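# Tip the ball from a gutter into the roofed box

## Task

Get the ball out of the gutter it rests in and into the box beside the same arm; that box has a roof and one open side, and pouring the ball in is allowed. The task fails if the box is moved, raised, rotated or tilted beyond a small amount, or if the ball ever drops more than slightly below table-top height while no robot is carrying it. A gutter only holds the ball while its open end points upward; if its handle is held vertical the ball rolls out. Arm bases in metres, with heading in degrees counter-clockwise from +x: arm1 at x=-1.71 y=-0.47 z=+0.94 heading +13; arm2 at x=+0.00 y=+0.13 z=+0.90 heading +104; arm3 at x=+1.71 y=+0.22 z=+0.95 heading -170. At the end, release everything and pull the arms away; the ball must stay in the box with no robot holding it there. Knocking or placing anything outside the work area also fails the task.

## Robot and tools

ROBOTS. Three identical i2rt Big YAM arms named arm1, arm2 and arm3. Each has six joints, a two-finger gripper and a camera on the wrist. With joints 1 and 6 at 0 and the hand level and pointing forward, the wrist camera rides on top of the hand looking toward the fingertips. The hand reaches roughly 1.0 m from the joint1 axis. Joints move at different speeds, so the path between two postures can curve widely.

FRAME. One shared scene frame, origin on the floor, +z up, distances in metres. The hand point is midway between the fingertips; the hand z axis runs along the fingers and the fingers close along the hand y axis. Base poses are listed in the task; no result prints them.

execute_actions. Arguments: actions (a list holding one action or nothing) and cameras (optional list of camera names). An action is an object keyed by arm name; each arm entry is {"joints": {...}} with any of joint1_rad, joint2_rad, joint3_rad, joint4_rad, joint5_rad, joint6_rad (radians) and gripper_m (metres). Every value is an absolute joint target, not an offset. Arms and joints all start together and may finish at different times; one action runs at most 15 s. Ranges (with tolerance for counting as reached):
- joint1_rad -2.879 to 2.879 (±0.045): turns the whole arm about its base, positive counter-clockwise seen from above; 0 points along the base heading.
- joint2_rad 0 to 3.141 (±0.14): shoulder; 0 has the upper arm pointing back roughly level, increasing raises it then brings it forward.
- joint3_rad 0 to 3.019 (±0.09): elbow; 0 is fully folded, increasing opens it.
- joint4_rad -1.692 to 1.57 (±0.055): hand pitch, positive tilts fingers up.
- joint5_rad -1.57 to 1.57 (±0.03): hand yaw, positive toward the arm's right.
- joint6_rad -2.094 to 2.094 (±0.035): hand roll, positive clockwise when viewed from behind the hand.
- gripper_m 0 to 0.093 (±0.003): fingertip separation; grip force tops out near 50 to 62 N per pad, lower on some grippers.
A joint or arm left out of an action may keep pushing to its earlier target without joint_status showing it. Any unknown key or out-of-range number rejects the whole call and nothing moves. An empty actions list just reports state and images. Cameras: arm1_cam_wrist, arm2_cam_wrist, arm3_cam_wrist, cam_end_1, cam_end_2, cam_gap_1, cam_gap_2, cam_side, cam_top, or "all"; omitted, null or ["all"] gives every camera, [] gives none. The pictures line lists images in order.

wait: seconds from 0 to 10; sends nothing new and returns the same report as an empty action.

zoom_image: camera (one camera name) and region [x0, y0, x1, y1] in that camera's pixels, origin top-left, at most 504 by 504; only cameras with full images in the latest result.

finished_scene: scene (the current scene number). Irreversible; the robots first hold your last command, then the result says whether the goal was met.

RESULTS. joint_positions gives measured joint values. joint_status tells how each commanded motion ended: off_target (resting short, possibly still pushing), contact_stop or time_out (target dropped, joint holds where it stopped), not_followed (a self- and inter-arm clearance check refused that arm's joint targets; a gripper target still runs; the refused targets may be retried on later actions until new valid ones arrive), limit_stop_at_motor_heat. A "joint command not followed" line, usually with a cause line, appears only for calls carrying an action. on_its_own reports uncommanded behaviour; "held at" is the target being held, not the current position. After time_out a joint may keep a target up to 0.375, 0.375, 0.113, 0.225, 0.075, 0.3 rad (joints 1 to 6) from where it is and move there by itself if the way frees; send its reported position to relieve the push. Joints holding a load sag. Tiny target changes may not move a joint. If one result reports a stop, the later execute_actions, wait and finished_scene calls in that reply are skipped.

HEAT. Holding load, and pushing against things, warms motors, even while you think. MOTOR HOT appears at 85 °C; at 100 °C an OVER-TEMPERATURE FAULT drops that whole arm including its gripper until cooled. Resend targets afterwards. Some heat persists into later work.

CAMERAS. Wrist cameras are fisheye, 616x616, with poses computed from joint readings. Room cameras are 504x504 pinhole: cam_top high above near (0.04, -0.35, 2.21) looking down; cam_gap_1 above (-0.89, -0.14, 2.26) and cam_gap_2 above (0.78, 0.20, 2.21), both looking down; cam_side at (-0.05, -3.00, 1.85) looking toward +y; cam_end_1 at (-3.75, -0.42, 2.22) and cam_end_2 at (3.70, 0.44, 2.28) looking along x. Actual placement may differ from calibration by about 2.3 degrees and 9 mm.

AVOID. The arms keep pushing after contact and can push hard. A hard squeeze between two robots fails the task and ends the run; hard hits can too. The clearance check can be late and ignores fingers, gripper housings and wrist cameras. Do not disturb the box, let the ball fall or drop below table level unheld, or send objects out of the work area. Loose objects may occasionally get a brief shove. Avoid drops, slips, slams and forceful pushes. Motion time counts, thinking does not; the robots keep executing the last command while you think. Finish by opening the gripper and withdrawing.

Each tool is called after "Emit:" by a JSON object that holds its "op" and its "data", one argument or row to a line.

## Session

Emit:
{"op": "execute_actions", "data": {
  "actions": []
}}

Scene clock: 0.00 s.
Motor temperatures (°C, as the motors report them): arm1=[24 27 28 26 25 28] | arm2=[25 27 27 24 27 27] | arm3=[27 25 25 26 25 26]
arm1.joint_positions: joint1_rad=-0.901 joint2_rad=+0.509 joint3_rad=+1.530 joint4_rad=-1.252 joint5_rad=-0.129 joint6_rad=-0.218 gripper_m=+0.094
arm1.joint_status: not commanded
arm1.hand: x=-1.5709 y=-0.5513 z=+1.5802 quat_wxyz=(-0.578, -0.139, -0.773, +0.224) (m; scene frame)
arm2.joint_positions: joint1_rad=+0.467 joint2_rad=+0.245 joint3_rad=+1.464 joint4_rad=-1.325 joint5_rad=+0.125 joint6_rad=-0.030 gripper_m=+0.094
arm2.joint_status: not commanded
arm2.hand: x=-0.0182 y=+0.1863 z=+1.5228 quat_wxyz=(-0.329, +0.665, -0.338, -0.578) (m; scene frame)
arm3.joint_positions: joint1_rad=-0.479 joint2_rad=+0.620 joint3_rad=+1.439 joint4_rad=-1.457 joint5_rad=+0.267 joint6_rad=-0.231 gripper_m=+0.095
arm3.joint_status: not commanded
arm3.hand: x=+1.5298 y=+0.3276 z=+1.4941 quat_wxyz=(+0.230, -0.883, +0.091, +0.398) (m; scene frame)
pictures: arm1_cam_wrist, arm2_cam_wrist, arm3_cam_wrist, cam_end_1, cam_end_2, cam_gap_1, cam_gap_2, cam_side, cam_top
Images, in order (width x height): arm1_cam_wrist 616x616, arm2_cam_wrist 616x616, arm3_cam_wrist 616x616, cam_end_1 504x504, cam_end_2 504x504, cam_gap_1 504x504, cam_gap_2 504x504, cam_side 504x504, cam_top 504x504.

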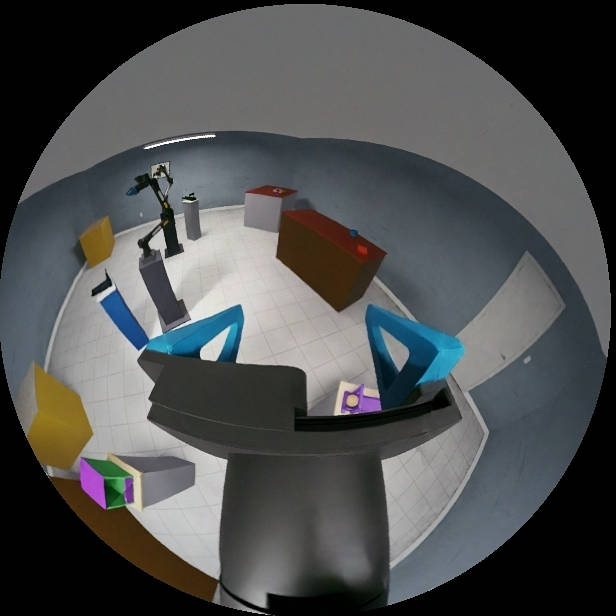

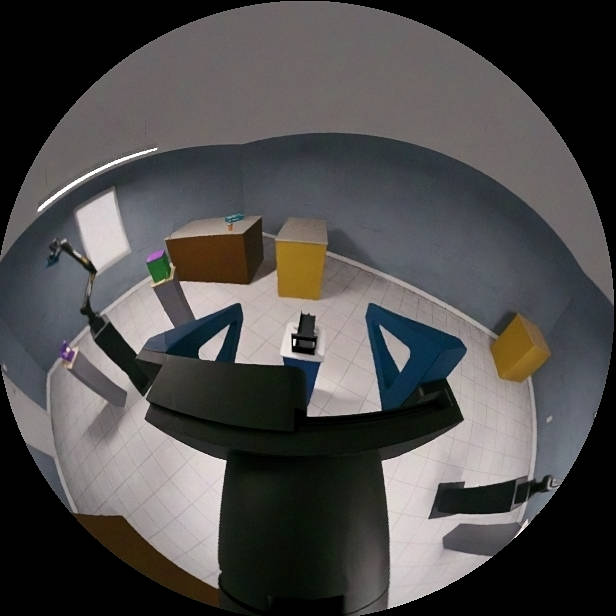

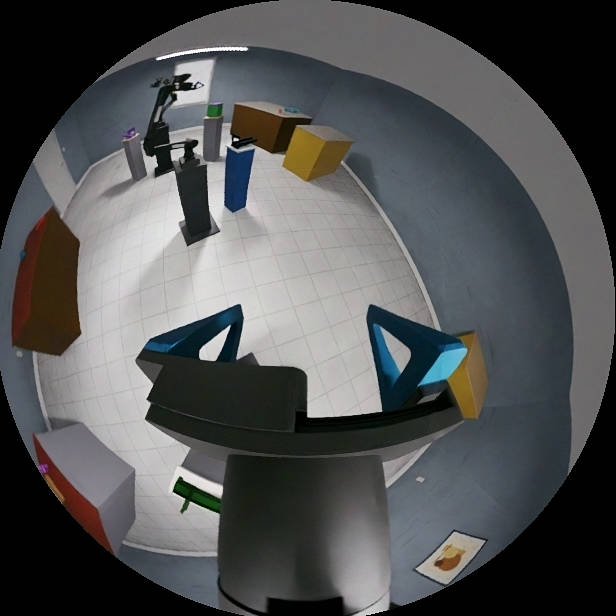

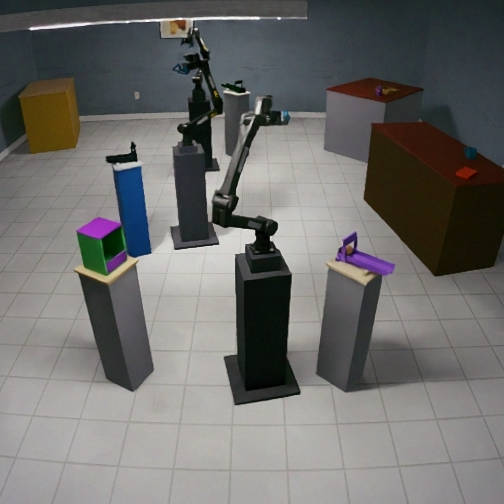

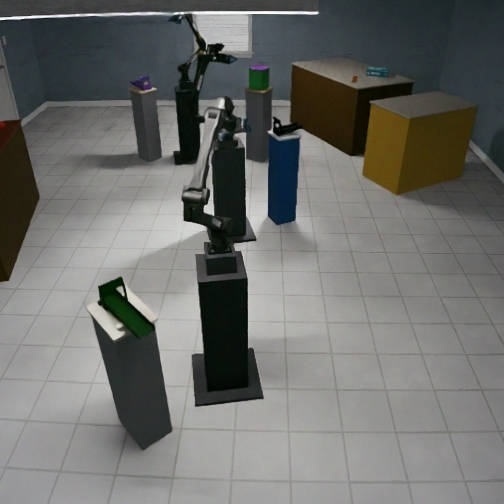

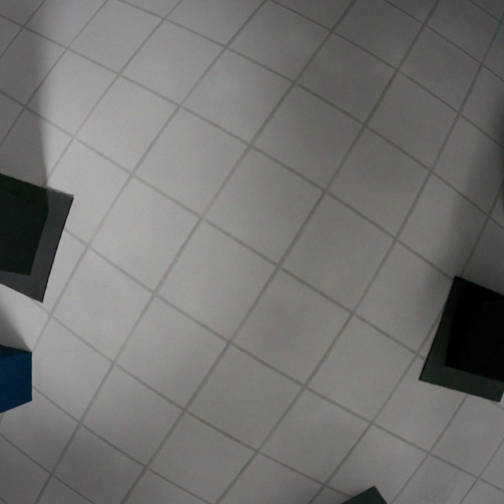

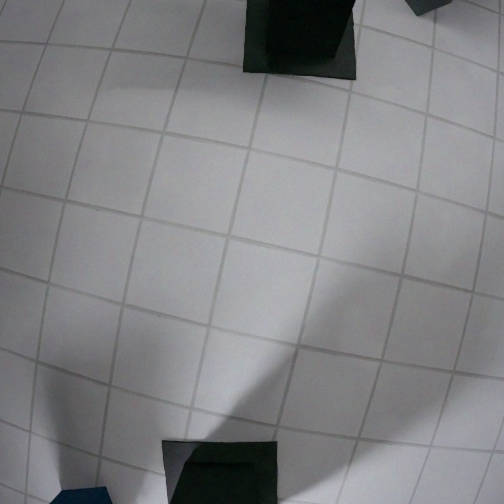

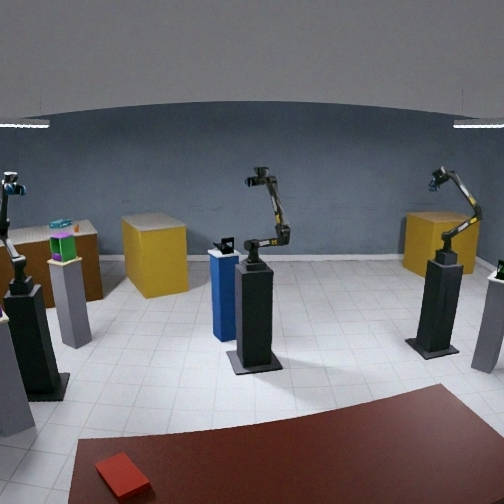

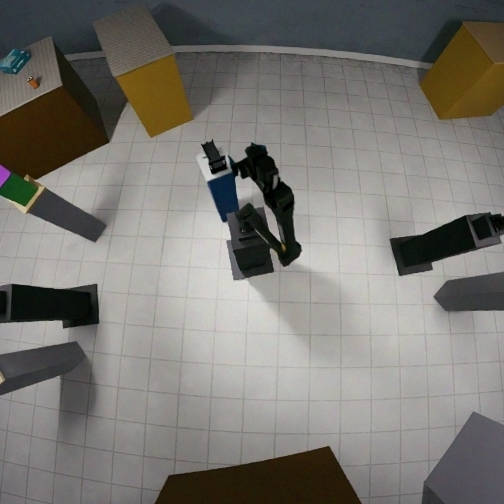

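Emit:
{"op": "zoom_image", "data": {
  "camera": "cam_end_1",
  "region": [310, 215, 410, 295]
}}

Emit:
{"op": "zoom_image", "data": {
  "camera": "cam_end_1",
  "region": [60, 205, 160, 295]
}}

Emit:
{"op": "zoom_image", "data": {
  "camera": "cam_end_2",
  "region": [70, 265, 170, 350]
}}

Emit:
{"op": "execute_actions", "data": {
  "actions": [
    {"arm1":{"joints":{"joint1_rad":-1.75,"joint2_rad":1.2,"joint3_rad":1.2,"joint4_rad":-1.2,"joint5_rad":0,"joint6_rad":0}}}
  ],
  "cameras": ["arm1_cam_wrist","cam_end_1"]
}}

Region (310, 215, 410, 295) of cam_end_1's 504x504 image, scaled by 5.040, with more detail than that image has; it fills the top 403 rows of this view, and the rest is white.

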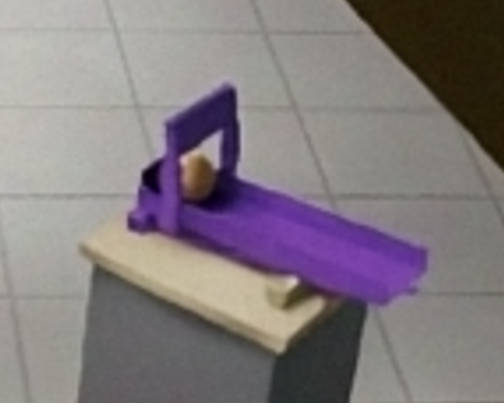

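Region (60, 205, 160, 295) of cam_end_1's 504x504 image, scaled by 5.040, with more detail than that image has; it fills the top 454 rows of this view, and the rest is white.

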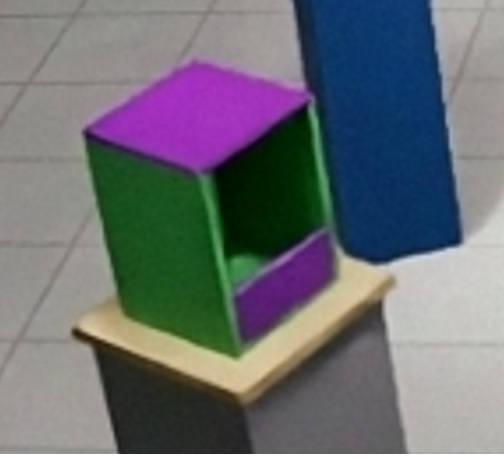

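Region (70, 265, 170, 350) of cam_end_2's 504x504 image, scaled by 5.040, with more detail than that image has; it fills the top 428 rows of this view, and the rest is white.

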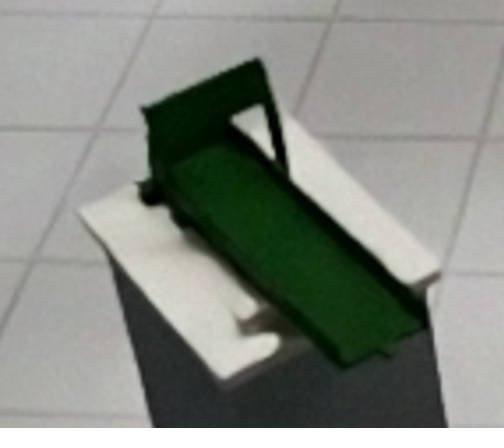

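Scene clock: 1.53 s.
Motor temperatures (°C, as the motors report them): arm1=[24 27 28 26 25 28] | arm2=[25 27 27 24 27 27] | arm3=[27 25 25 26 25 26]
arm1.joint_positions: joint1_rad=-1.752 joint2_rad=+1.210 joint3_rad=+1.171 joint4_rad=-1.212 joint5_rad=-0.001 joint6_rad=-0.012 gripper_m=+0.094
arm1.joint_status: all done
arm1.hand: x=-1.6970 y=-0.8768 z=+1.1980 quat_wxyz=(-0.113, -0.679, -0.716, +0.113) (m; scene frame)
arm2.joint_positions: joint1_rad=+0.467 joint2_rad=+0.245 joint3_rad=+1.464 joint4_rad=-1.325 joint5_rad=+0.125 joint6_rad=-0.030 gripper_m=+0.094
arm2.joint_status: not commanded
arm2.hand: x=-0.0182 y=+0.1863 z=+1.5228 quat_wxyz=(-0.329, +0.665, -0.338, -0.578) (m; scene frame)
arm3.joint_positions: joint1_rad=-0.479 joint2_rad=+0.620 joint3_rad=+1.439 joint4_rad=-1.457 joint5_rad=+0.267 joint6_rad=-0.231 gripper_m=+0.095
arm3.joint_status: not commanded
arm3.hand: x=+1.5298 y=+0.3276 z=+1.4941 quat_wxyz=(+0.230, -0.883, +0.091, +0.398) (m; scene frame)
pictures: arm1_cam_wrist, cam_end_1
camera_calibration (this result's frames):
arm1_cam_wrist: T_world_to_cam=[[-0.998716, -0.0485253, 0.0145227, -1.75652], [-0.0425444, 0.959237, 0.279382, 0.43982], [-0.0274878, 0.278406, -0.96007, 1.46809], [0, 0, 0, 1]] pos_world=[-1.6952, -0.915852, 1.3121]
Images, in order (width x height): arm1_cam_wrist 616x616, cam_end_1 504x504.

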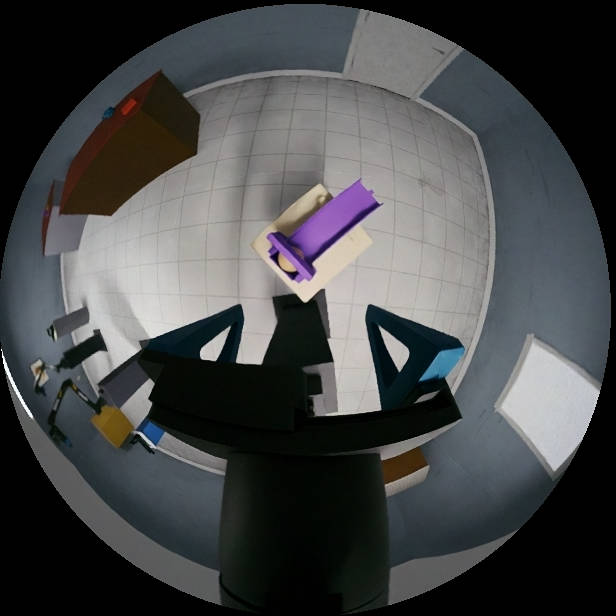

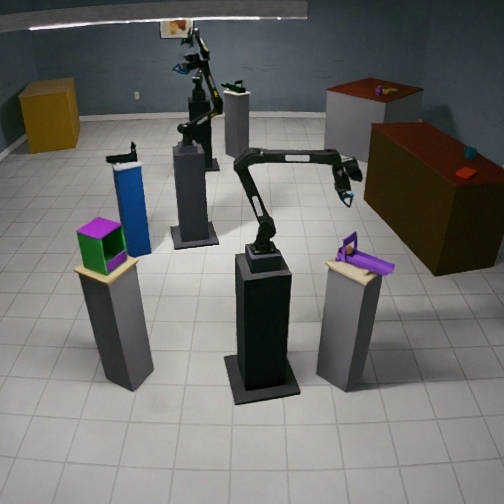

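Emit:
{"op": "execute_actions", "data": {
  "actions": [
    {"arm1":{"joints":{"joint1_rad":-1.65,"joint2_rad":1.5,"joint3_rad":1.3,"joint4_rad":-1.17,"joint5_rad":0.17,"joint6_rad":-0.8}}}
  ],
  "cameras": ["arm1_cam_wrist","cam_end_1"]
}}

Emit:
{"op": "zoom_image", "data": {
  "camera": "cam_end_1",
  "region": [290, 160, 420, 290]
}}

Scene clock: 3.87 s.
Motor temperatures (°C, as the motors report them): arm1=[24 27 29 26 25 28] | arm2=[25 27 27 24 27 27] | arm3=[27 25 26 26 25 26]
arm1.joint_positions: joint1_rad=-1.646 joint2_rad=+1.511 joint3_rad=+1.281 joint4_rad=-1.183 joint5_rad=+0.167 joint6_rad=-0.787 gripper_m=+0.094
arm1.joint_status: all done
arm1.hand: x=-1.6728 y=-0.9428 z=+1.1223 quat_wxyz=(+0.042, -0.317, -0.941, +0.109) (m; scene frame)
arm2.joint_positions: joint1_rad=+0.467 joint2_rad=+0.245 joint3_rad=+1.464 joint4_rad=-1.325 joint5_rad=+0.125 joint6_rad=-0.030 gripper_m=+0.094
arm2.joint_status: not commanded
arm2.hand: x=-0.0182 y=+0.1863 z=+1.5228 quat_wxyz=(-0.329, +0.665, -0.338, -0.578) (m; scene frame)
arm3.joint_positions: joint1_rad=-0.479 joint2_rad=+0.620 joint3_rad=+1.439 joint4_rad=-1.457 joint5_rad=+0.267 joint6_rad=-0.231 gripper_m=+0.095
arm3.joint_status: not commanded
arm3.hand: x=+1.5298 y=+0.3276 z=+1.4941 quat_wxyz=(+0.230, -0.883, +0.091, +0.398) (m; scene frame)
pictures: arm1_cam_wrist, cam_end_1
camera_calibration (this result's frames):
arm1_cam_wrist: T_world_to_cam=[[-0.587695, -0.773573, 0.237064, -1.98021], [-0.568529, 0.603311, 0.559277, -1.00433], [-0.575665, 0.193906, -0.794362, 0.231802], [0, 0, 0, 1]] pos_world=[-1.60131, -0.970865, 1.21527]
Images, in order (width x height): arm1_cam_wrist 616x616, cam_end_1 504x504.

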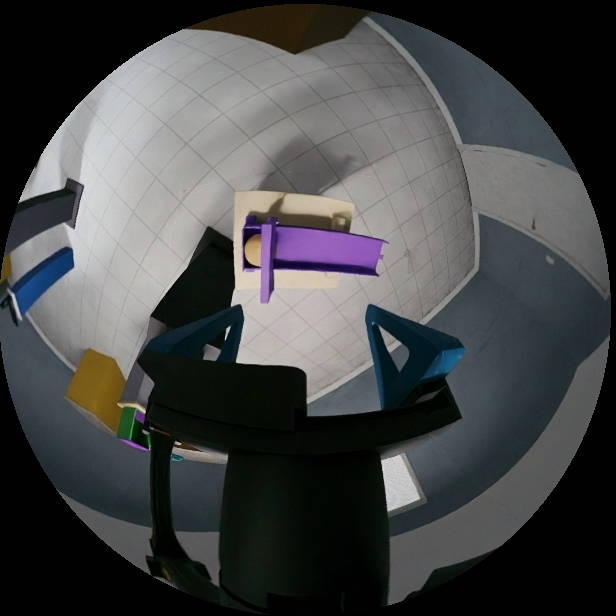

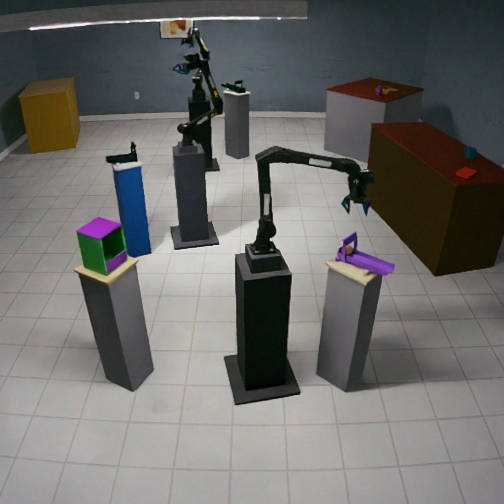

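Region (290, 160, 420, 290) of cam_end_1's 504x504 image, scaled by 3.877, with more detail than that image has.

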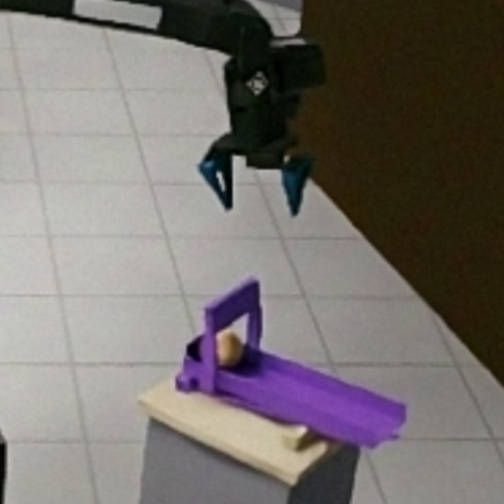

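Emit:
{"op": "execute_actions", "data": {
  "actions": [
    {"arm1":{"joints":{"joint1_rad":-1.66,"joint3_rad":1.1,"joint4_rad":-1.03,"joint5_rad":0.1,"joint6_rad":-0.74}}}
  ],
  "cameras": ["arm1_cam_wrist","cam_end_1"]
}}

Emit:
{"op": "zoom_image", "data": {
  "camera": "cam_end_1",
  "region": [290, 160, 420, 290]
}}

Scene clock: 5.20 s.
Motor temperatures (°C, as the motors report them): arm1=[24 27 29 26 25 28] | arm2=[25 27 28 24 27 27] | arm3=[27 25 26 26 25 26]
arm1.joint_positions: joint1_rad=-1.653 joint2_rad=+1.499 joint3_rad=+1.089 joint4_rad=-1.049 joint5_rad=+0.103 joint6_rad=-0.752 gripper_m=+0.094
arm1.joint_status: all done
arm1.hand: x=-1.6709 y=-0.9046 z=+1.0543 quat_wxyz=(+0.023, -0.335, -0.939, +0.074) (m; scene frame)
arm2.joint_positions: joint1_rad=+0.467 joint2_rad=+0.245 joint3_rad=+1.464 joint4_rad=-1.325 joint5_rad=+0.125 joint6_rad=-0.030 gripper_m=+0.094
arm2.joint_status: not commanded
arm2.hand: x=-0.0182 y=+0.1863 z=+1.5228 quat_wxyz=(-0.329, +0.665, -0.338, -0.578) (m; scene frame)
arm3.joint_positions: joint1_rad=-0.479 joint2_rad=+0.620 joint3_rad=+1.439 joint4_rad=-1.457 joint5_rad=+0.267 joint6_rad=-0.231 gripper_m=+0.095
arm3.joint_status: not commanded
arm3.hand: x=+1.5298 y=+0.3276 z=+1.4941 quat_wxyz=(+0.230, -0.883, +0.091, +0.398) (m; scene frame)
pictures: arm1_cam_wrist, cam_end_1
camera_calibration (this result's frames):
arm1_cam_wrist: T_world_to_cam=[[-0.625263, -0.763708, 0.160614, -1.90664], [-0.582555, 0.593695, 0.555117, -1.01599], [-0.519303, 0.253527, -0.816118, 0.34255], [0, 0, 0, 1]] pos_world=[-1.60613, -0.939777, 1.14979]
Images, in order (width x height): arm1_cam_wrist 616x616, cam_end_1 504x504.

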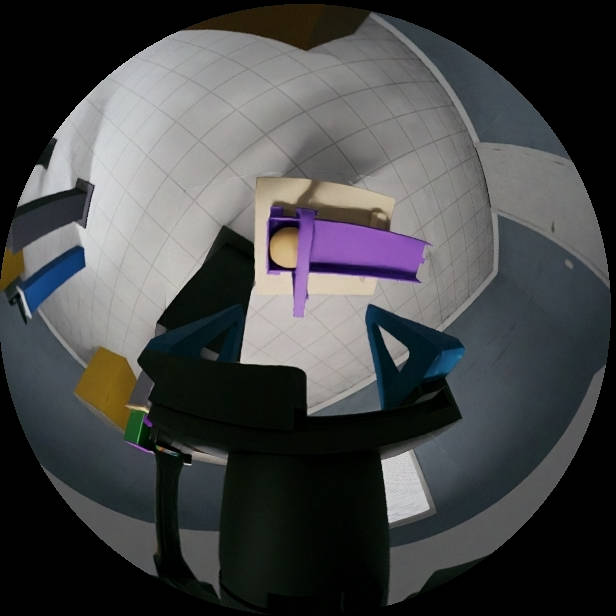

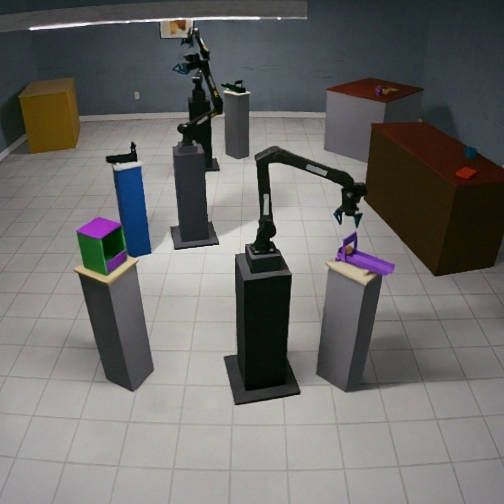

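Region (290, 160, 420, 290) of cam_end_1's 504x504 image, scaled by 3.877, with more detail than that image has.

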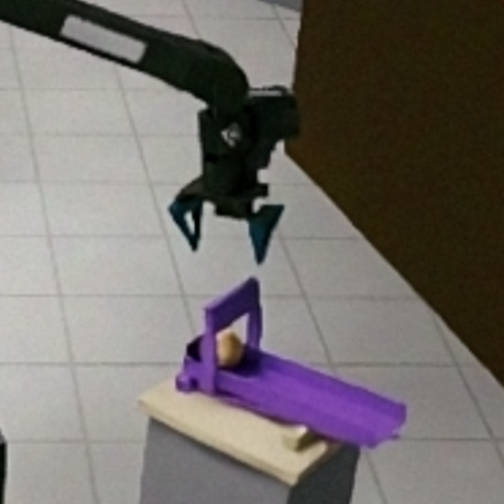

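Emit:
{"op": "execute_actions", "data": {
  "actions": [
    {"arm1":{"joints":{"joint1_rad":-1.675,"joint2_rad":1.61,"joint3_rad":0.99,"joint4_rad":-0.80,"joint6_rad":-0.68}}}
  ],
  "cameras": ["arm1_cam_wrist","cam_end_1"]
}}

Emit:
{"op": "zoom_image", "data": {
  "camera": "cam_end_1",
  "region": [290, 160, 420, 290]
}}

Scene clock: 6.33 s.
Motor temperatures (°C, as the motors report them): arm1=[24 27 29 26 25 28] | arm2=[25 27 28 24 27 27] | arm3=[27 25 26 26 25 26]
arm1.joint_positions: joint1_rad=-1.670 joint2_rad=+1.616 joint3_rad=+0.978 joint4_rad=-0.819 joint5_rad=+0.103 joint6_rad=-0.692 gripper_m=+0.094
arm1.joint_status: all done
arm1.hand: x=-1.6788 y=-0.9064 z=+0.9720 quat_wxyz=(+0.021, -0.371, -0.925, +0.075) (m; scene frame)
arm2.joint_positions: joint1_rad=+0.467 joint2_rad=+0.245 joint3_rad=+1.464 joint4_rad=-1.325 joint5_rad=+0.125 joint6_rad=-0.030 gripper_m=+0.094
arm2.joint_status: not commanded
arm2.hand: x=-0.0182 y=+0.1863 z=+1.5228 quat_wxyz=(-0.329, +0.665, -0.338, -0.578) (m; scene frame)
arm3.joint_positions: joint1_rad=-0.479 joint2_rad=+0.620 joint3_rad=+1.439 joint4_rad=-1.457 joint5_rad=+0.267 joint6_rad=-0.231 gripper_m=+0.095
arm3.joint_status: not commanded
arm3.hand: x=+1.5298 y=+0.3276 z=+1.4941 quat_wxyz=(+0.230, -0.883, +0.091, +0.398) (m; scene frame)
pictures: arm1_cam_wrist, cam_end_1
camera_calibration (this result's frames):
arm1_cam_wrist: T_world_to_cam=[[-0.682887, -0.712576, 0.160934, -1.95042], [-0.539895, 0.640695, 0.545916, -0.850596], [-0.492116, 0.285911, -0.822239, 0.352646], [0, 0, 0, 1]] pos_world=[-1.61761, -0.945676, 1.0682]
Images, in order (width x height): arm1_cam_wrist 616x616, cam_end_1 504x504.

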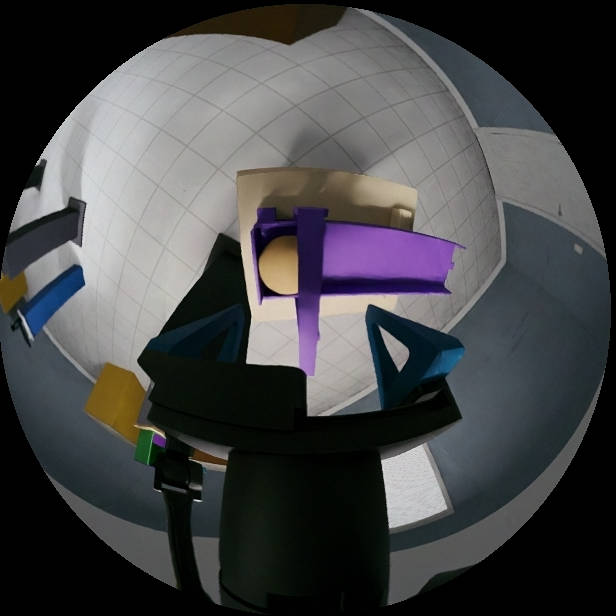

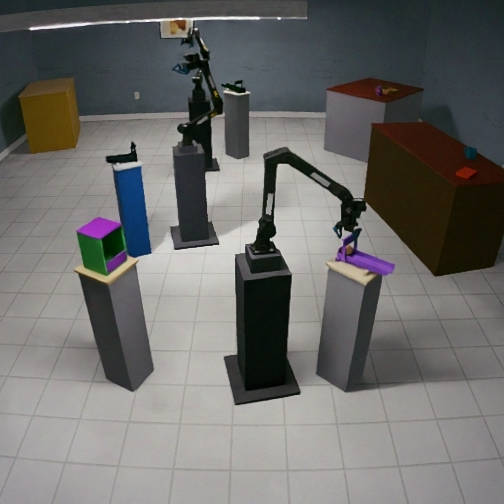

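Region (290, 160, 420, 290) of cam_end_1's 504x504 image, scaled by 3.877, with more detail than that image has.

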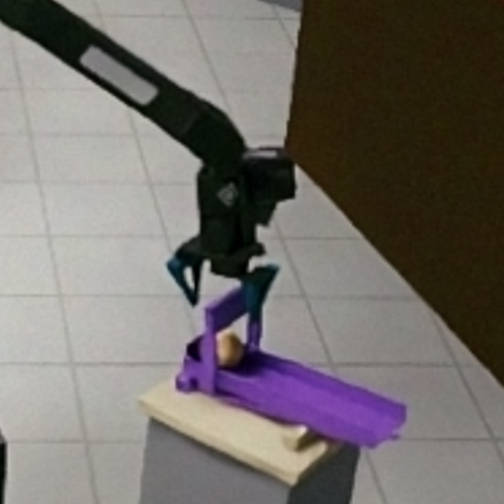

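Emit:
{"op": "execute_actions", "data": {
  "actions": [
    {"arm1":{"joints":{"joint2_rad":1.65,"joint3_rad":0.97,"joint4_rad":-0.74}}}
  ],
  "cameras": []
}}

Emit:
{"op": "execute_actions", "data": {
  "actions": [
    {"arm1":{"joints":{"gripper_m":0}}}
  ],
  "cameras": ["arm1_cam_wrist"]
}}

Emit:
{"op": "execute_actions", "data": {
  "actions": [
    {"arm1":{"joints":{"joint2_rad":1.5,"joint3_rad":1.05,"joint5_rad":0.25}}}
  ],
  "cameras": ["arm1_cam_wrist","cam_end_1"]
}}

Scene clock: 7.20 s.
Motor temperatures (°C, as the motors report them): arm1=[24 27 29 26 25 28] | arm2=[25 27 28 24 27 27] | arm3=[27 25 26 26 25 26]
arm1.joint_positions: joint1_rad=-1.670 joint2_rad=+1.628 joint3_rad=+0.975 joint4_rad=-0.760 joint5_rad=+0.103 joint6_rad=-0.692 gripper_m=+0.094
arm1.joint_status: all done
arm1.hand: x=-1.6773 y=-0.9182 z=+0.9677 quat_wxyz=(+0.010, -0.371, -0.924, +0.095) (m; scene frame)
arm2.joint_positions: joint1_rad=+0.467 joint2_rad=+0.245 joint3_rad=+1.464 joint4_rad=-1.325 joint5_rad=+0.125 joint6_rad=-0.030 gripper_m=+0.094
arm2.joint_status: not commanded
arm2.hand: x=-0.0182 y=+0.1863 z=+1.5228 quat_wxyz=(-0.329, +0.665, -0.338, -0.578) (m; scene frame)
arm3.joint_positions: joint1_rad=-0.479 joint2_rad=+0.620 joint3_rad=+1.439 joint4_rad=-1.457 joint5_rad=+0.267 joint6_rad=-0.231 gripper_m=+0.095
arm3.joint_status: not commanded
arm3.hand: x=+1.5298 y=+0.3276 z=+1.4941 quat_wxyz=(+0.230, -0.883, +0.091, +0.398) (m; scene frame)
pictures: none
No camera images: the call's "cameras" was empty. Leave "cameras" out to get every camera's image.

Scene clock: 7.97 s.
Motor temperatures (°C, as the motors report them): arm1=[24 27 29 26 25 28] | arm2=[25 27 28 24 27 27] | arm3=[27 25 27 26 25 26]
arm1.joint_positions: joint1_rad=-1.670 joint2_rad=+1.627 joint3_rad=+0.973 joint4_rad=-0.753 joint5_rad=+0.106 joint6_rad=-0.691 gripper_m=+0.011
arm1.joint_status: gripper_m off_target (ended at +0.011, target +0.000)
arm1.hand: x=-1.6777 y=-0.9193 z=+0.9679 quat_wxyz=(+0.010, -0.372, -0.923, +0.098) (m; scene frame)
arm2.joint_positions: joint1_rad=+0.467 joint2_rad=+0.245 joint3_rad=+1.464 joint4_rad=-1.325 joint5_rad=+0.125 joint6_rad=-0.030 gripper_m=+0.094
arm2.joint_status: not commanded
arm2.hand: x=-0.0182 y=+0.1863 z=+1.5228 quat_wxyz=(-0.329, +0.665, -0.338, -0.578) (m; scene frame)
arm3.joint_positions: joint1_rad=-0.479 joint2_rad=+0.620 joint3_rad=+1.439 joint4_rad=-1.457 joint5_rad=+0.267 joint6_rad=-0.231 gripper_m=+0.095
arm3.joint_status: not commanded
arm3.hand: x=+1.5298 y=+0.3276 z=+1.4941 quat_wxyz=(+0.230, -0.883, +0.091, +0.398) (m; scene frame)
pictures: arm1_cam_wrist
camera_calibration (this result's frames):
arm1_cam_wrist: T_world_to_cam=[[-0.684616, -0.702514, 0.194357, -1.98424], [-0.540636, 0.668245, 0.511039, -0.781754], [-0.488891, 0.244789, -0.837296, 0.335706], [0, 0, 0, 1]] pos_world=[-1.61696, -0.95373, 1.06624]
Images, in order (width x height): arm1_cam_wrist 616x616.

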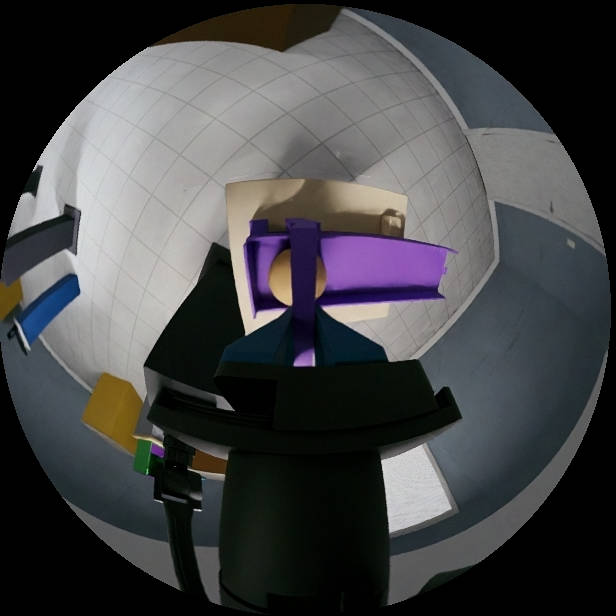

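Scene clock: 9.17 s.
Motor temperatures (°C, as the motors report them): arm1=[24 27 29 26 25 28] | arm2=[25 27 28 24 27 27] | arm3=[27 25 27 26 25 26]
arm1.joint_positions: joint1_rad=-1.670 joint2_rad=+1.502 joint3_rad=+1.008 joint4_rad=-0.752 joint5_rad=+0.243 joint6_rad=-0.690 gripper_m=+0.011
arm1.joint_status: all done
arm1.hand: x=-1.6975 y=-0.9447 z=+1.0408 quat_wxyz=(+0.031, -0.380, -0.903, +0.199) (m; scene frame)
arm2.joint_positions: joint1_rad=+0.467 joint2_rad=+0.245 joint3_rad=+1.464 joint4_rad=-1.325 joint5_rad=+0.125 joint6_rad=-0.030 gripper_m=+0.094
arm2.joint_status: not commanded
arm2.hand: x=-0.0182 y=+0.1863 z=+1.5228 quat_wxyz=(-0.329, +0.665, -0.338, -0.578) (m; scene frame)
arm3.joint_positions: joint1_rad=-0.479 joint2_rad=+0.620 joint3_rad=+1.439 joint4_rad=-1.457 joint5_rad=+0.267 joint6_rad=-0.231 gripper_m=+0.095
arm3.joint_status: not commanded
arm3.hand: x=+1.5298 y=+0.3276 z=+1.4941 quat_wxyz=(+0.230, -0.883, +0.091, +0.398) (m; scene frame)
pictures: arm1_cam_wrist, cam_end_1
camera_calibration (this result's frames):
arm1_cam_wrist: T_world_to_cam=[[-0.673327, -0.628857, 0.388805, -2.14347], [-0.463402, 0.768721, 0.440825, -0.513619], [-0.576099, 0.116647, -0.809014, 0.0947713], [0, 0, 0, 1]] pos_world=[-1.62667, -0.964162, 1.13648]
Images, in order (width x height): arm1_cam_wrist 616x616, cam_end_1 504x504.

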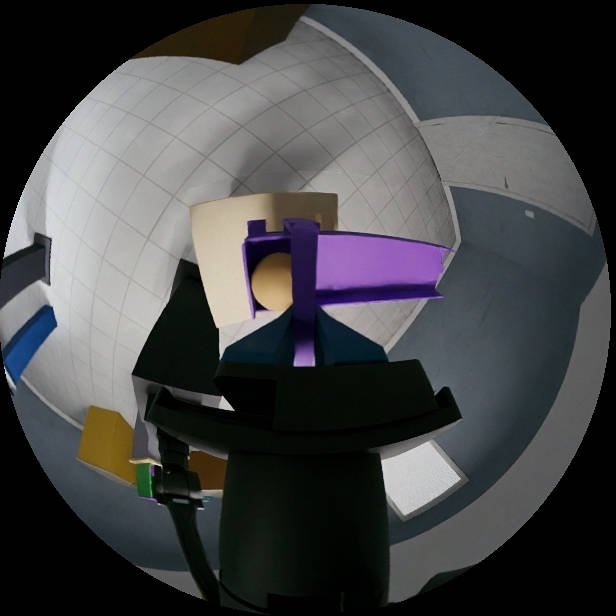

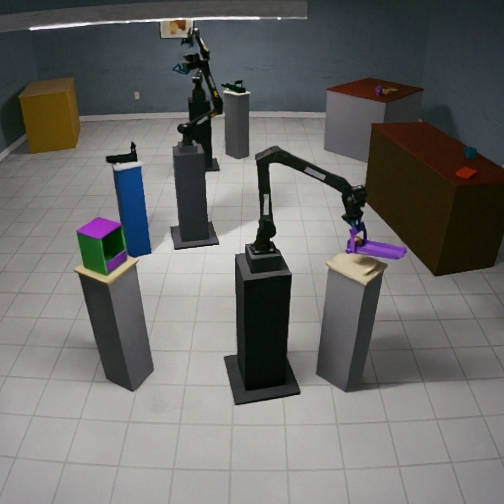

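Emit:
{"op": "execute_actions", "data": {
  "actions": [
    {"arm1":{"joints":{"joint2_rad":1.15,"joint4_rad":-0.98,"joint5_rad":0.45,"joint1_rad":-1.3}}}
  ],
  "cameras": ["arm1_cam_wrist"]
}}

Emit:
{"op": "execute_actions", "data": {
  "actions": [
    {"arm1":{"joints":{"joint1_rad":0}}}
  ],
  "cameras": ["arm1_cam_wrist"]
}}

Emit:
{"op": "execute_actions", "data": {
  "actions": [
    {"arm1":{"joints":{"joint1_rad":1.95}}}
  ],
  "cameras": ["arm1_cam_wrist","cam_end_1","cam_side"]
}}

Scene clock: 10.73 s.
Motor temperatures (°C, as the motors report them): arm1=[24 27 30 26 25 28] | arm2=[25 27 28 24 27 27] | arm3=[27 25 27 26 25 26]
arm1.joint_positions: joint1_rad=-1.293 joint2_rad=+1.148 joint3_rad=+1.008 joint4_rad=-0.969 joint5_rad=+0.442 joint6_rad=-0.688 gripper_m=+0.011
arm1.joint_status: all done
arm1.hand: x=-1.5823 y=-0.8607 z=+1.1818 quat_wxyz=(+0.025, -0.229, -0.923, +0.309) (m; scene frame)
arm2.joint_positions: joint1_rad=+0.467 joint2_rad=+0.245 joint3_rad=+1.464 joint4_rad=-1.325 joint5_rad=+0.125 joint6_rad=-0.030 gripper_m=+0.094
arm2.joint_status: not commanded
arm2.hand: x=-0.0182 y=+0.1863 z=+1.5228 quat_wxyz=(-0.329, +0.665, -0.338, -0.578) (m; scene frame)
arm3.joint_positions: joint1_rad=-0.479 joint2_rad=+0.620 joint3_rad=+1.439 joint4_rad=-1.457 joint5_rad=+0.267 joint6_rad=-0.231 gripper_m=+0.095
arm3.joint_status: not commanded
arm3.hand: x=+1.5298 y=+0.3276 z=+1.4941 quat_wxyz=(+0.230, -0.883, +0.091, +0.398) (m; scene frame)
pictures: arm1_cam_wrist
camera_calibration (this result's frames):
arm1_cam_wrist: T_world_to_cam=[[-0.406906, -0.700461, 0.58633, -1.94136], [-0.627748, 0.680716, 0.377569, -0.847941], [-0.663596, -0.214433, -0.7167, -0.267123], [0, 0, 0, 1]] pos_world=[-1.49951, -0.839918, 1.26699]
Images, in order (width x height): arm1_cam_wrist 616x616.

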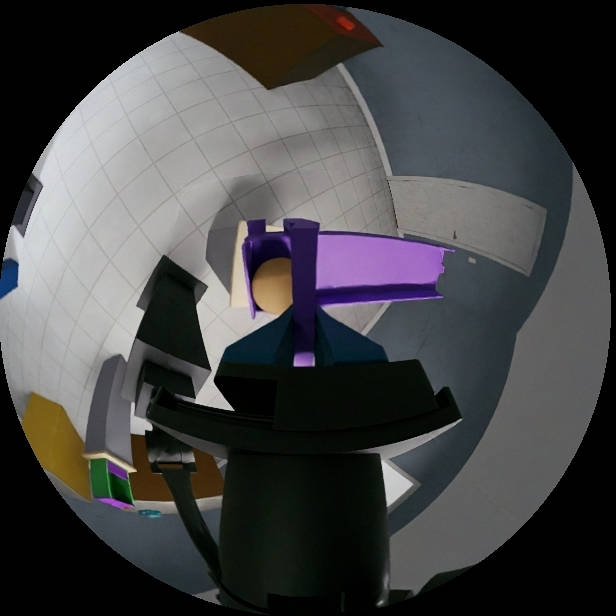

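Scene clock: 12.37 s.
Motor temperatures (°C, as the motors report them): arm1=[24 27 30 26 25 28] | arm2=[25 27 28 24 27 27] | arm3=[27 25 27 26 25 26]
arm1.joint_positions: joint1_rad=+0.002 joint2_rad=+1.151 joint3_rad=+1.008 joint4_rad=-0.969 joint5_rad=+0.442 joint6_rad=-0.688 gripper_m=+0.011
arm1.joint_status: all done
arm1.hand: x=-1.2979 y=-0.4477 z=+1.1789 quat_wxyz=(-0.164, +0.374, -0.875, +0.258) (m; scene frame)
arm2.joint_positions: joint1_rad=+0.467 joint2_rad=+0.245 joint3_rad=+1.464 joint4_rad=-1.325 joint5_rad=+0.125 joint6_rad=-0.030 gripper_m=+0.094
arm2.joint_status: not commanded
arm2.hand: x=-0.0182 y=+0.1863 z=+1.5228 quat_wxyz=(-0.329, +0.665, -0.338, -0.578) (m; scene frame)
arm3.joint_positions: joint1_rad=-0.479 joint2_rad=+0.620 joint3_rad=+1.439 joint4_rad=-1.457 joint5_rad=+0.267 joint6_rad=-0.231 gripper_m=+0.095
arm3.joint_status: not commanded
arm3.hand: x=+1.5298 y=+0.3276 z=+1.4941 quat_wxyz=(+0.230, -0.883, +0.091, +0.398) (m; scene frame)
pictures: arm1_cam_wrist
camera_calibration (this result's frames):
arm1_cam_wrist: T_world_to_cam=[[0.56733, -0.585731, 0.57884, -0.210012], [-0.823245, -0.420553, 0.381316, -1.70064], [0.0200843, -0.69286, -0.720793, 0.686026], [0, 0, 0, 1]] pos_world=[-1.29468, -0.3629, 1.26453]
Images, in order (width x height): arm1_cam_wrist 616x616.

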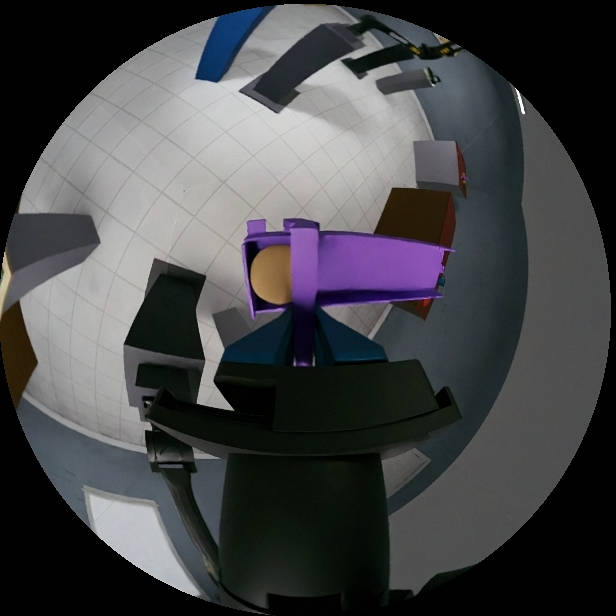

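Scene clock: 14.33 s.
Motor temperatures (°C, as the motors report them): arm1=[24 27 31 26 25 28] | arm2=[25 27 28 24 27 27] | arm3=[27 25 27 26 25 26]
arm1.joint_positions: joint1_rad=+1.952 joint2_rad=+1.152 joint3_rad=+1.008 joint4_rad=-0.969 joint5_rad=+0.442 joint6_rad=-0.688 gripper_m=+0.011
arm1.joint_status: all done
arm1.hand: x=-1.8846 y=-0.0873 z=+1.1821 quat_wxyz=(-0.307, +0.934, -0.183, +0.004) (m; scene frame)
arm2.joint_positions: joint1_rad=+0.467 joint2_rad=+0.245 joint3_rad=+1.464 joint4_rad=-1.325 joint5_rad=+0.125 joint6_rad=-0.030 gripper_m=+0.094
arm2.joint_status: not commanded
arm2.hand: x=-0.0182 y=+0.1863 z=+1.5228 quat_wxyz=(-0.329, +0.665, -0.338, -0.578) (m; scene frame)
arm3.joint_positions: joint1_rad=-0.479 joint2_rad=+0.620 joint3_rad=+1.439 joint4_rad=-1.457 joint5_rad=+0.267 joint6_rad=-0.231 gripper_m=+0.095
arm3.joint_status: not commanded
arm3.hand: x=+1.5298 y=+0.3276 z=+1.4941 quat_wxyz=(+0.230, -0.883, +0.091, +0.398) (m; scene frame)
pictures: arm1_cam_wrist, cam_end_1, cam_side
camera_calibration (this result's frames):
arm1_cam_wrist: T_world_to_cam=[[0.338666, 0.741156, 0.579649, 0.0160472], [0.698388, -0.610841, 0.372997, 0.827559], [0.630523, 0.278498, -0.724486, 2.18942], [0, 0, 0, 1]] pos_world=[-1.96387, -0.116137, 1.26823]
Images, in order (width x height): arm1_cam_wrist 616x616, cam_end_1 504x504, cam_side 504x504.

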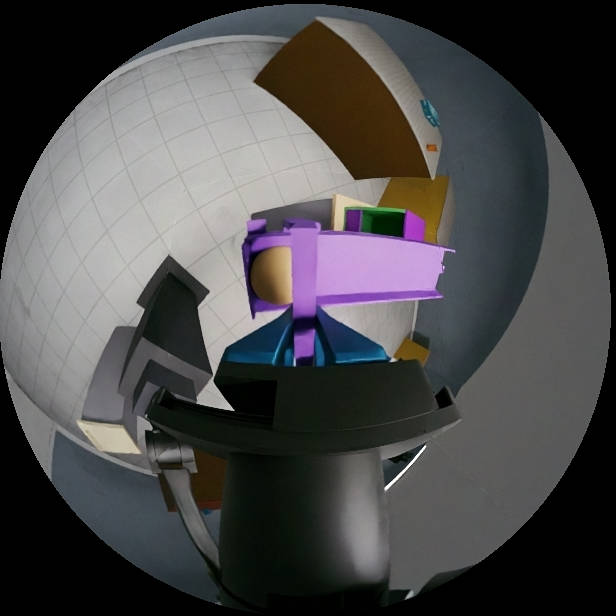

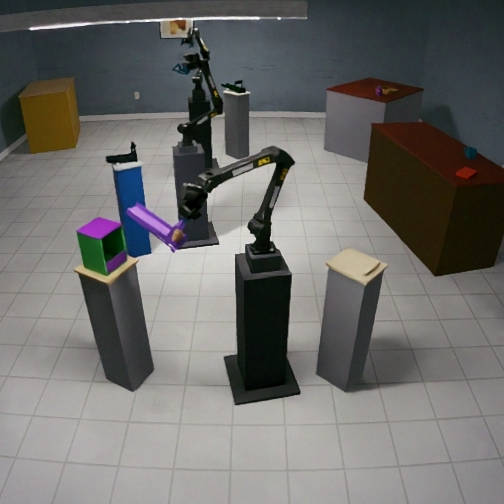

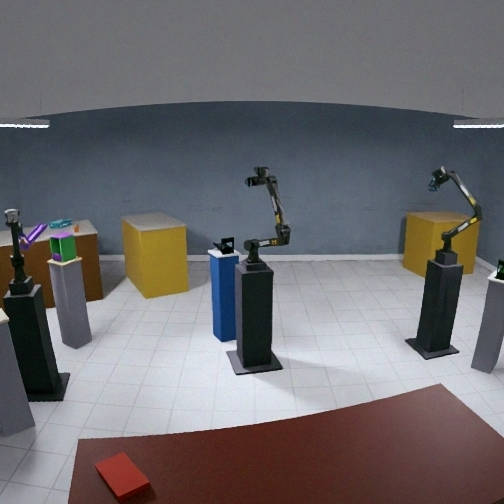

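Emit:
{"op": "execute_actions", "data": {
  "actions": [
    {"arm1":{"joints":{"joint1_rad":1.68,"joint2_rad":1.58,"joint3_rad":1.16,"joint4_rad":-0.88,"joint5_rad":0.2,"joint6_rad":-0.84}}}
  ],
  "cameras": ["arm1_cam_wrist","cam_end_1","cam_side"]
}}

Emit:
{"op": "zoom_image", "data": {
  "camera": "cam_end_1",
  "region": [60, 170, 200, 300]
}}

Emit:
{"op": "zoom_image", "data": {
  "camera": "cam_side",
  "region": [0, 190, 110, 290]
}}

Scene clock: 15.90 s.
Motor temperatures (°C, as the motors report them): arm1=[24 27 31 26 25 28] | arm2=[25 27 28 24 27 27] | arm3=[27 25 27 26 25 26]
arm1.joint_positions: joint1_rad=+1.674 joint2_rad=+1.605 joint3_rad=+1.132 joint4_rad=-0.894 joint5_rad=+0.198 joint6_rad=-0.828 gripper_m=+0.011
arm1.joint_status: all done
arm1.hand: x=-1.8386 y=+0.0108 z=+1.0332 quat_wxyz=(-0.136, +0.966, -0.216, +0.030) (m; scene frame)
arm2.joint_positions: joint1_rad=+0.467 joint2_rad=+0.245 joint3_rad=+1.464 joint4_rad=-1.325 joint5_rad=+0.125 joint6_rad=-0.030 gripper_m=+0.094
arm2.joint_status: not commanded
arm2.hand: x=-0.0182 y=+0.1863 z=+1.5228 quat_wxyz=(-0.329, +0.665, -0.338, -0.578) (m; scene frame)
arm3.joint_positions: joint1_rad=-0.479 joint2_rad=+0.620 joint3_rad=+1.439 joint4_rad=-1.457 joint5_rad=+0.267 joint6_rad=-0.231 gripper_m=+0.095
arm3.joint_status: not commanded
arm3.hand: x=+1.5298 y=+0.3276 z=+1.4941 quat_wxyz=(+0.230, -0.883, +0.091, +0.398) (m; scene frame)
pictures: arm1_cam_wrist, cam_end_1, cam_side
camera_calibration (this result's frames):
arm1_cam_wrist: T_world_to_cam=[[0.40885, 0.867832, 0.282327, 0.448921], [0.676936, -0.495872, 0.543938, 0.693557], [0.612045, -0.0312717, -0.790205, 2.06254], [0, 0, 0, 1]] pos_world=[-1.9154, 0.018827, 1.12583]
Images, in order (width x height): arm1_cam_wrist 616x616, cam_end_1 504x504, cam_side 504x504.

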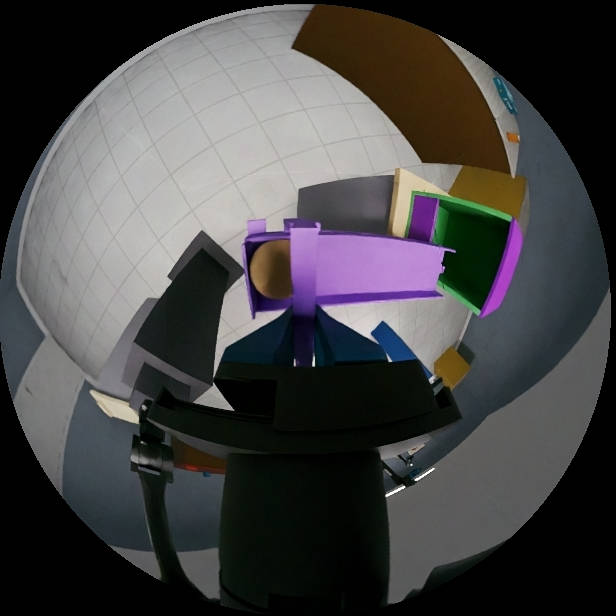

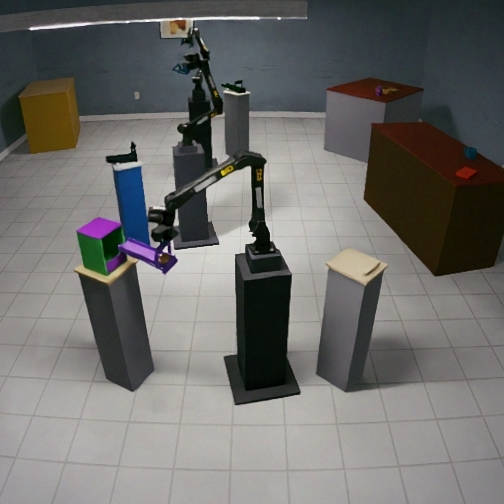

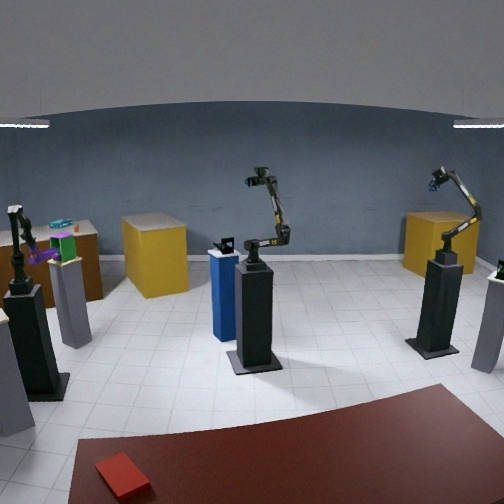

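Region (60, 170, 200, 300) of cam_end_1's 504x504 image, scaled by 3.600, with more detail than that image has; it fills the top 468 rows of this view, and the rest is white.

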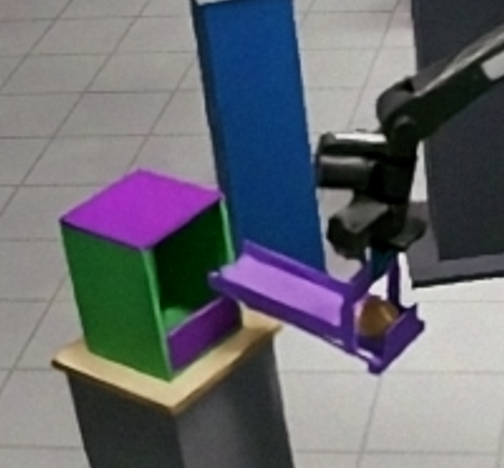

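Region (0, 190, 110, 290) of cam_side's 504x504 image, scaled by 4.582, with more detail than that image has; it fills the top 458 rows of this view, and the rest is white.

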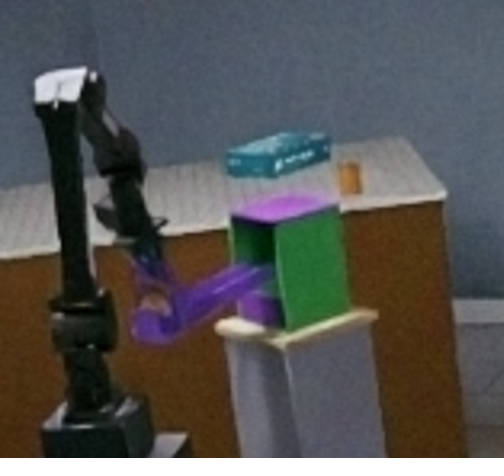

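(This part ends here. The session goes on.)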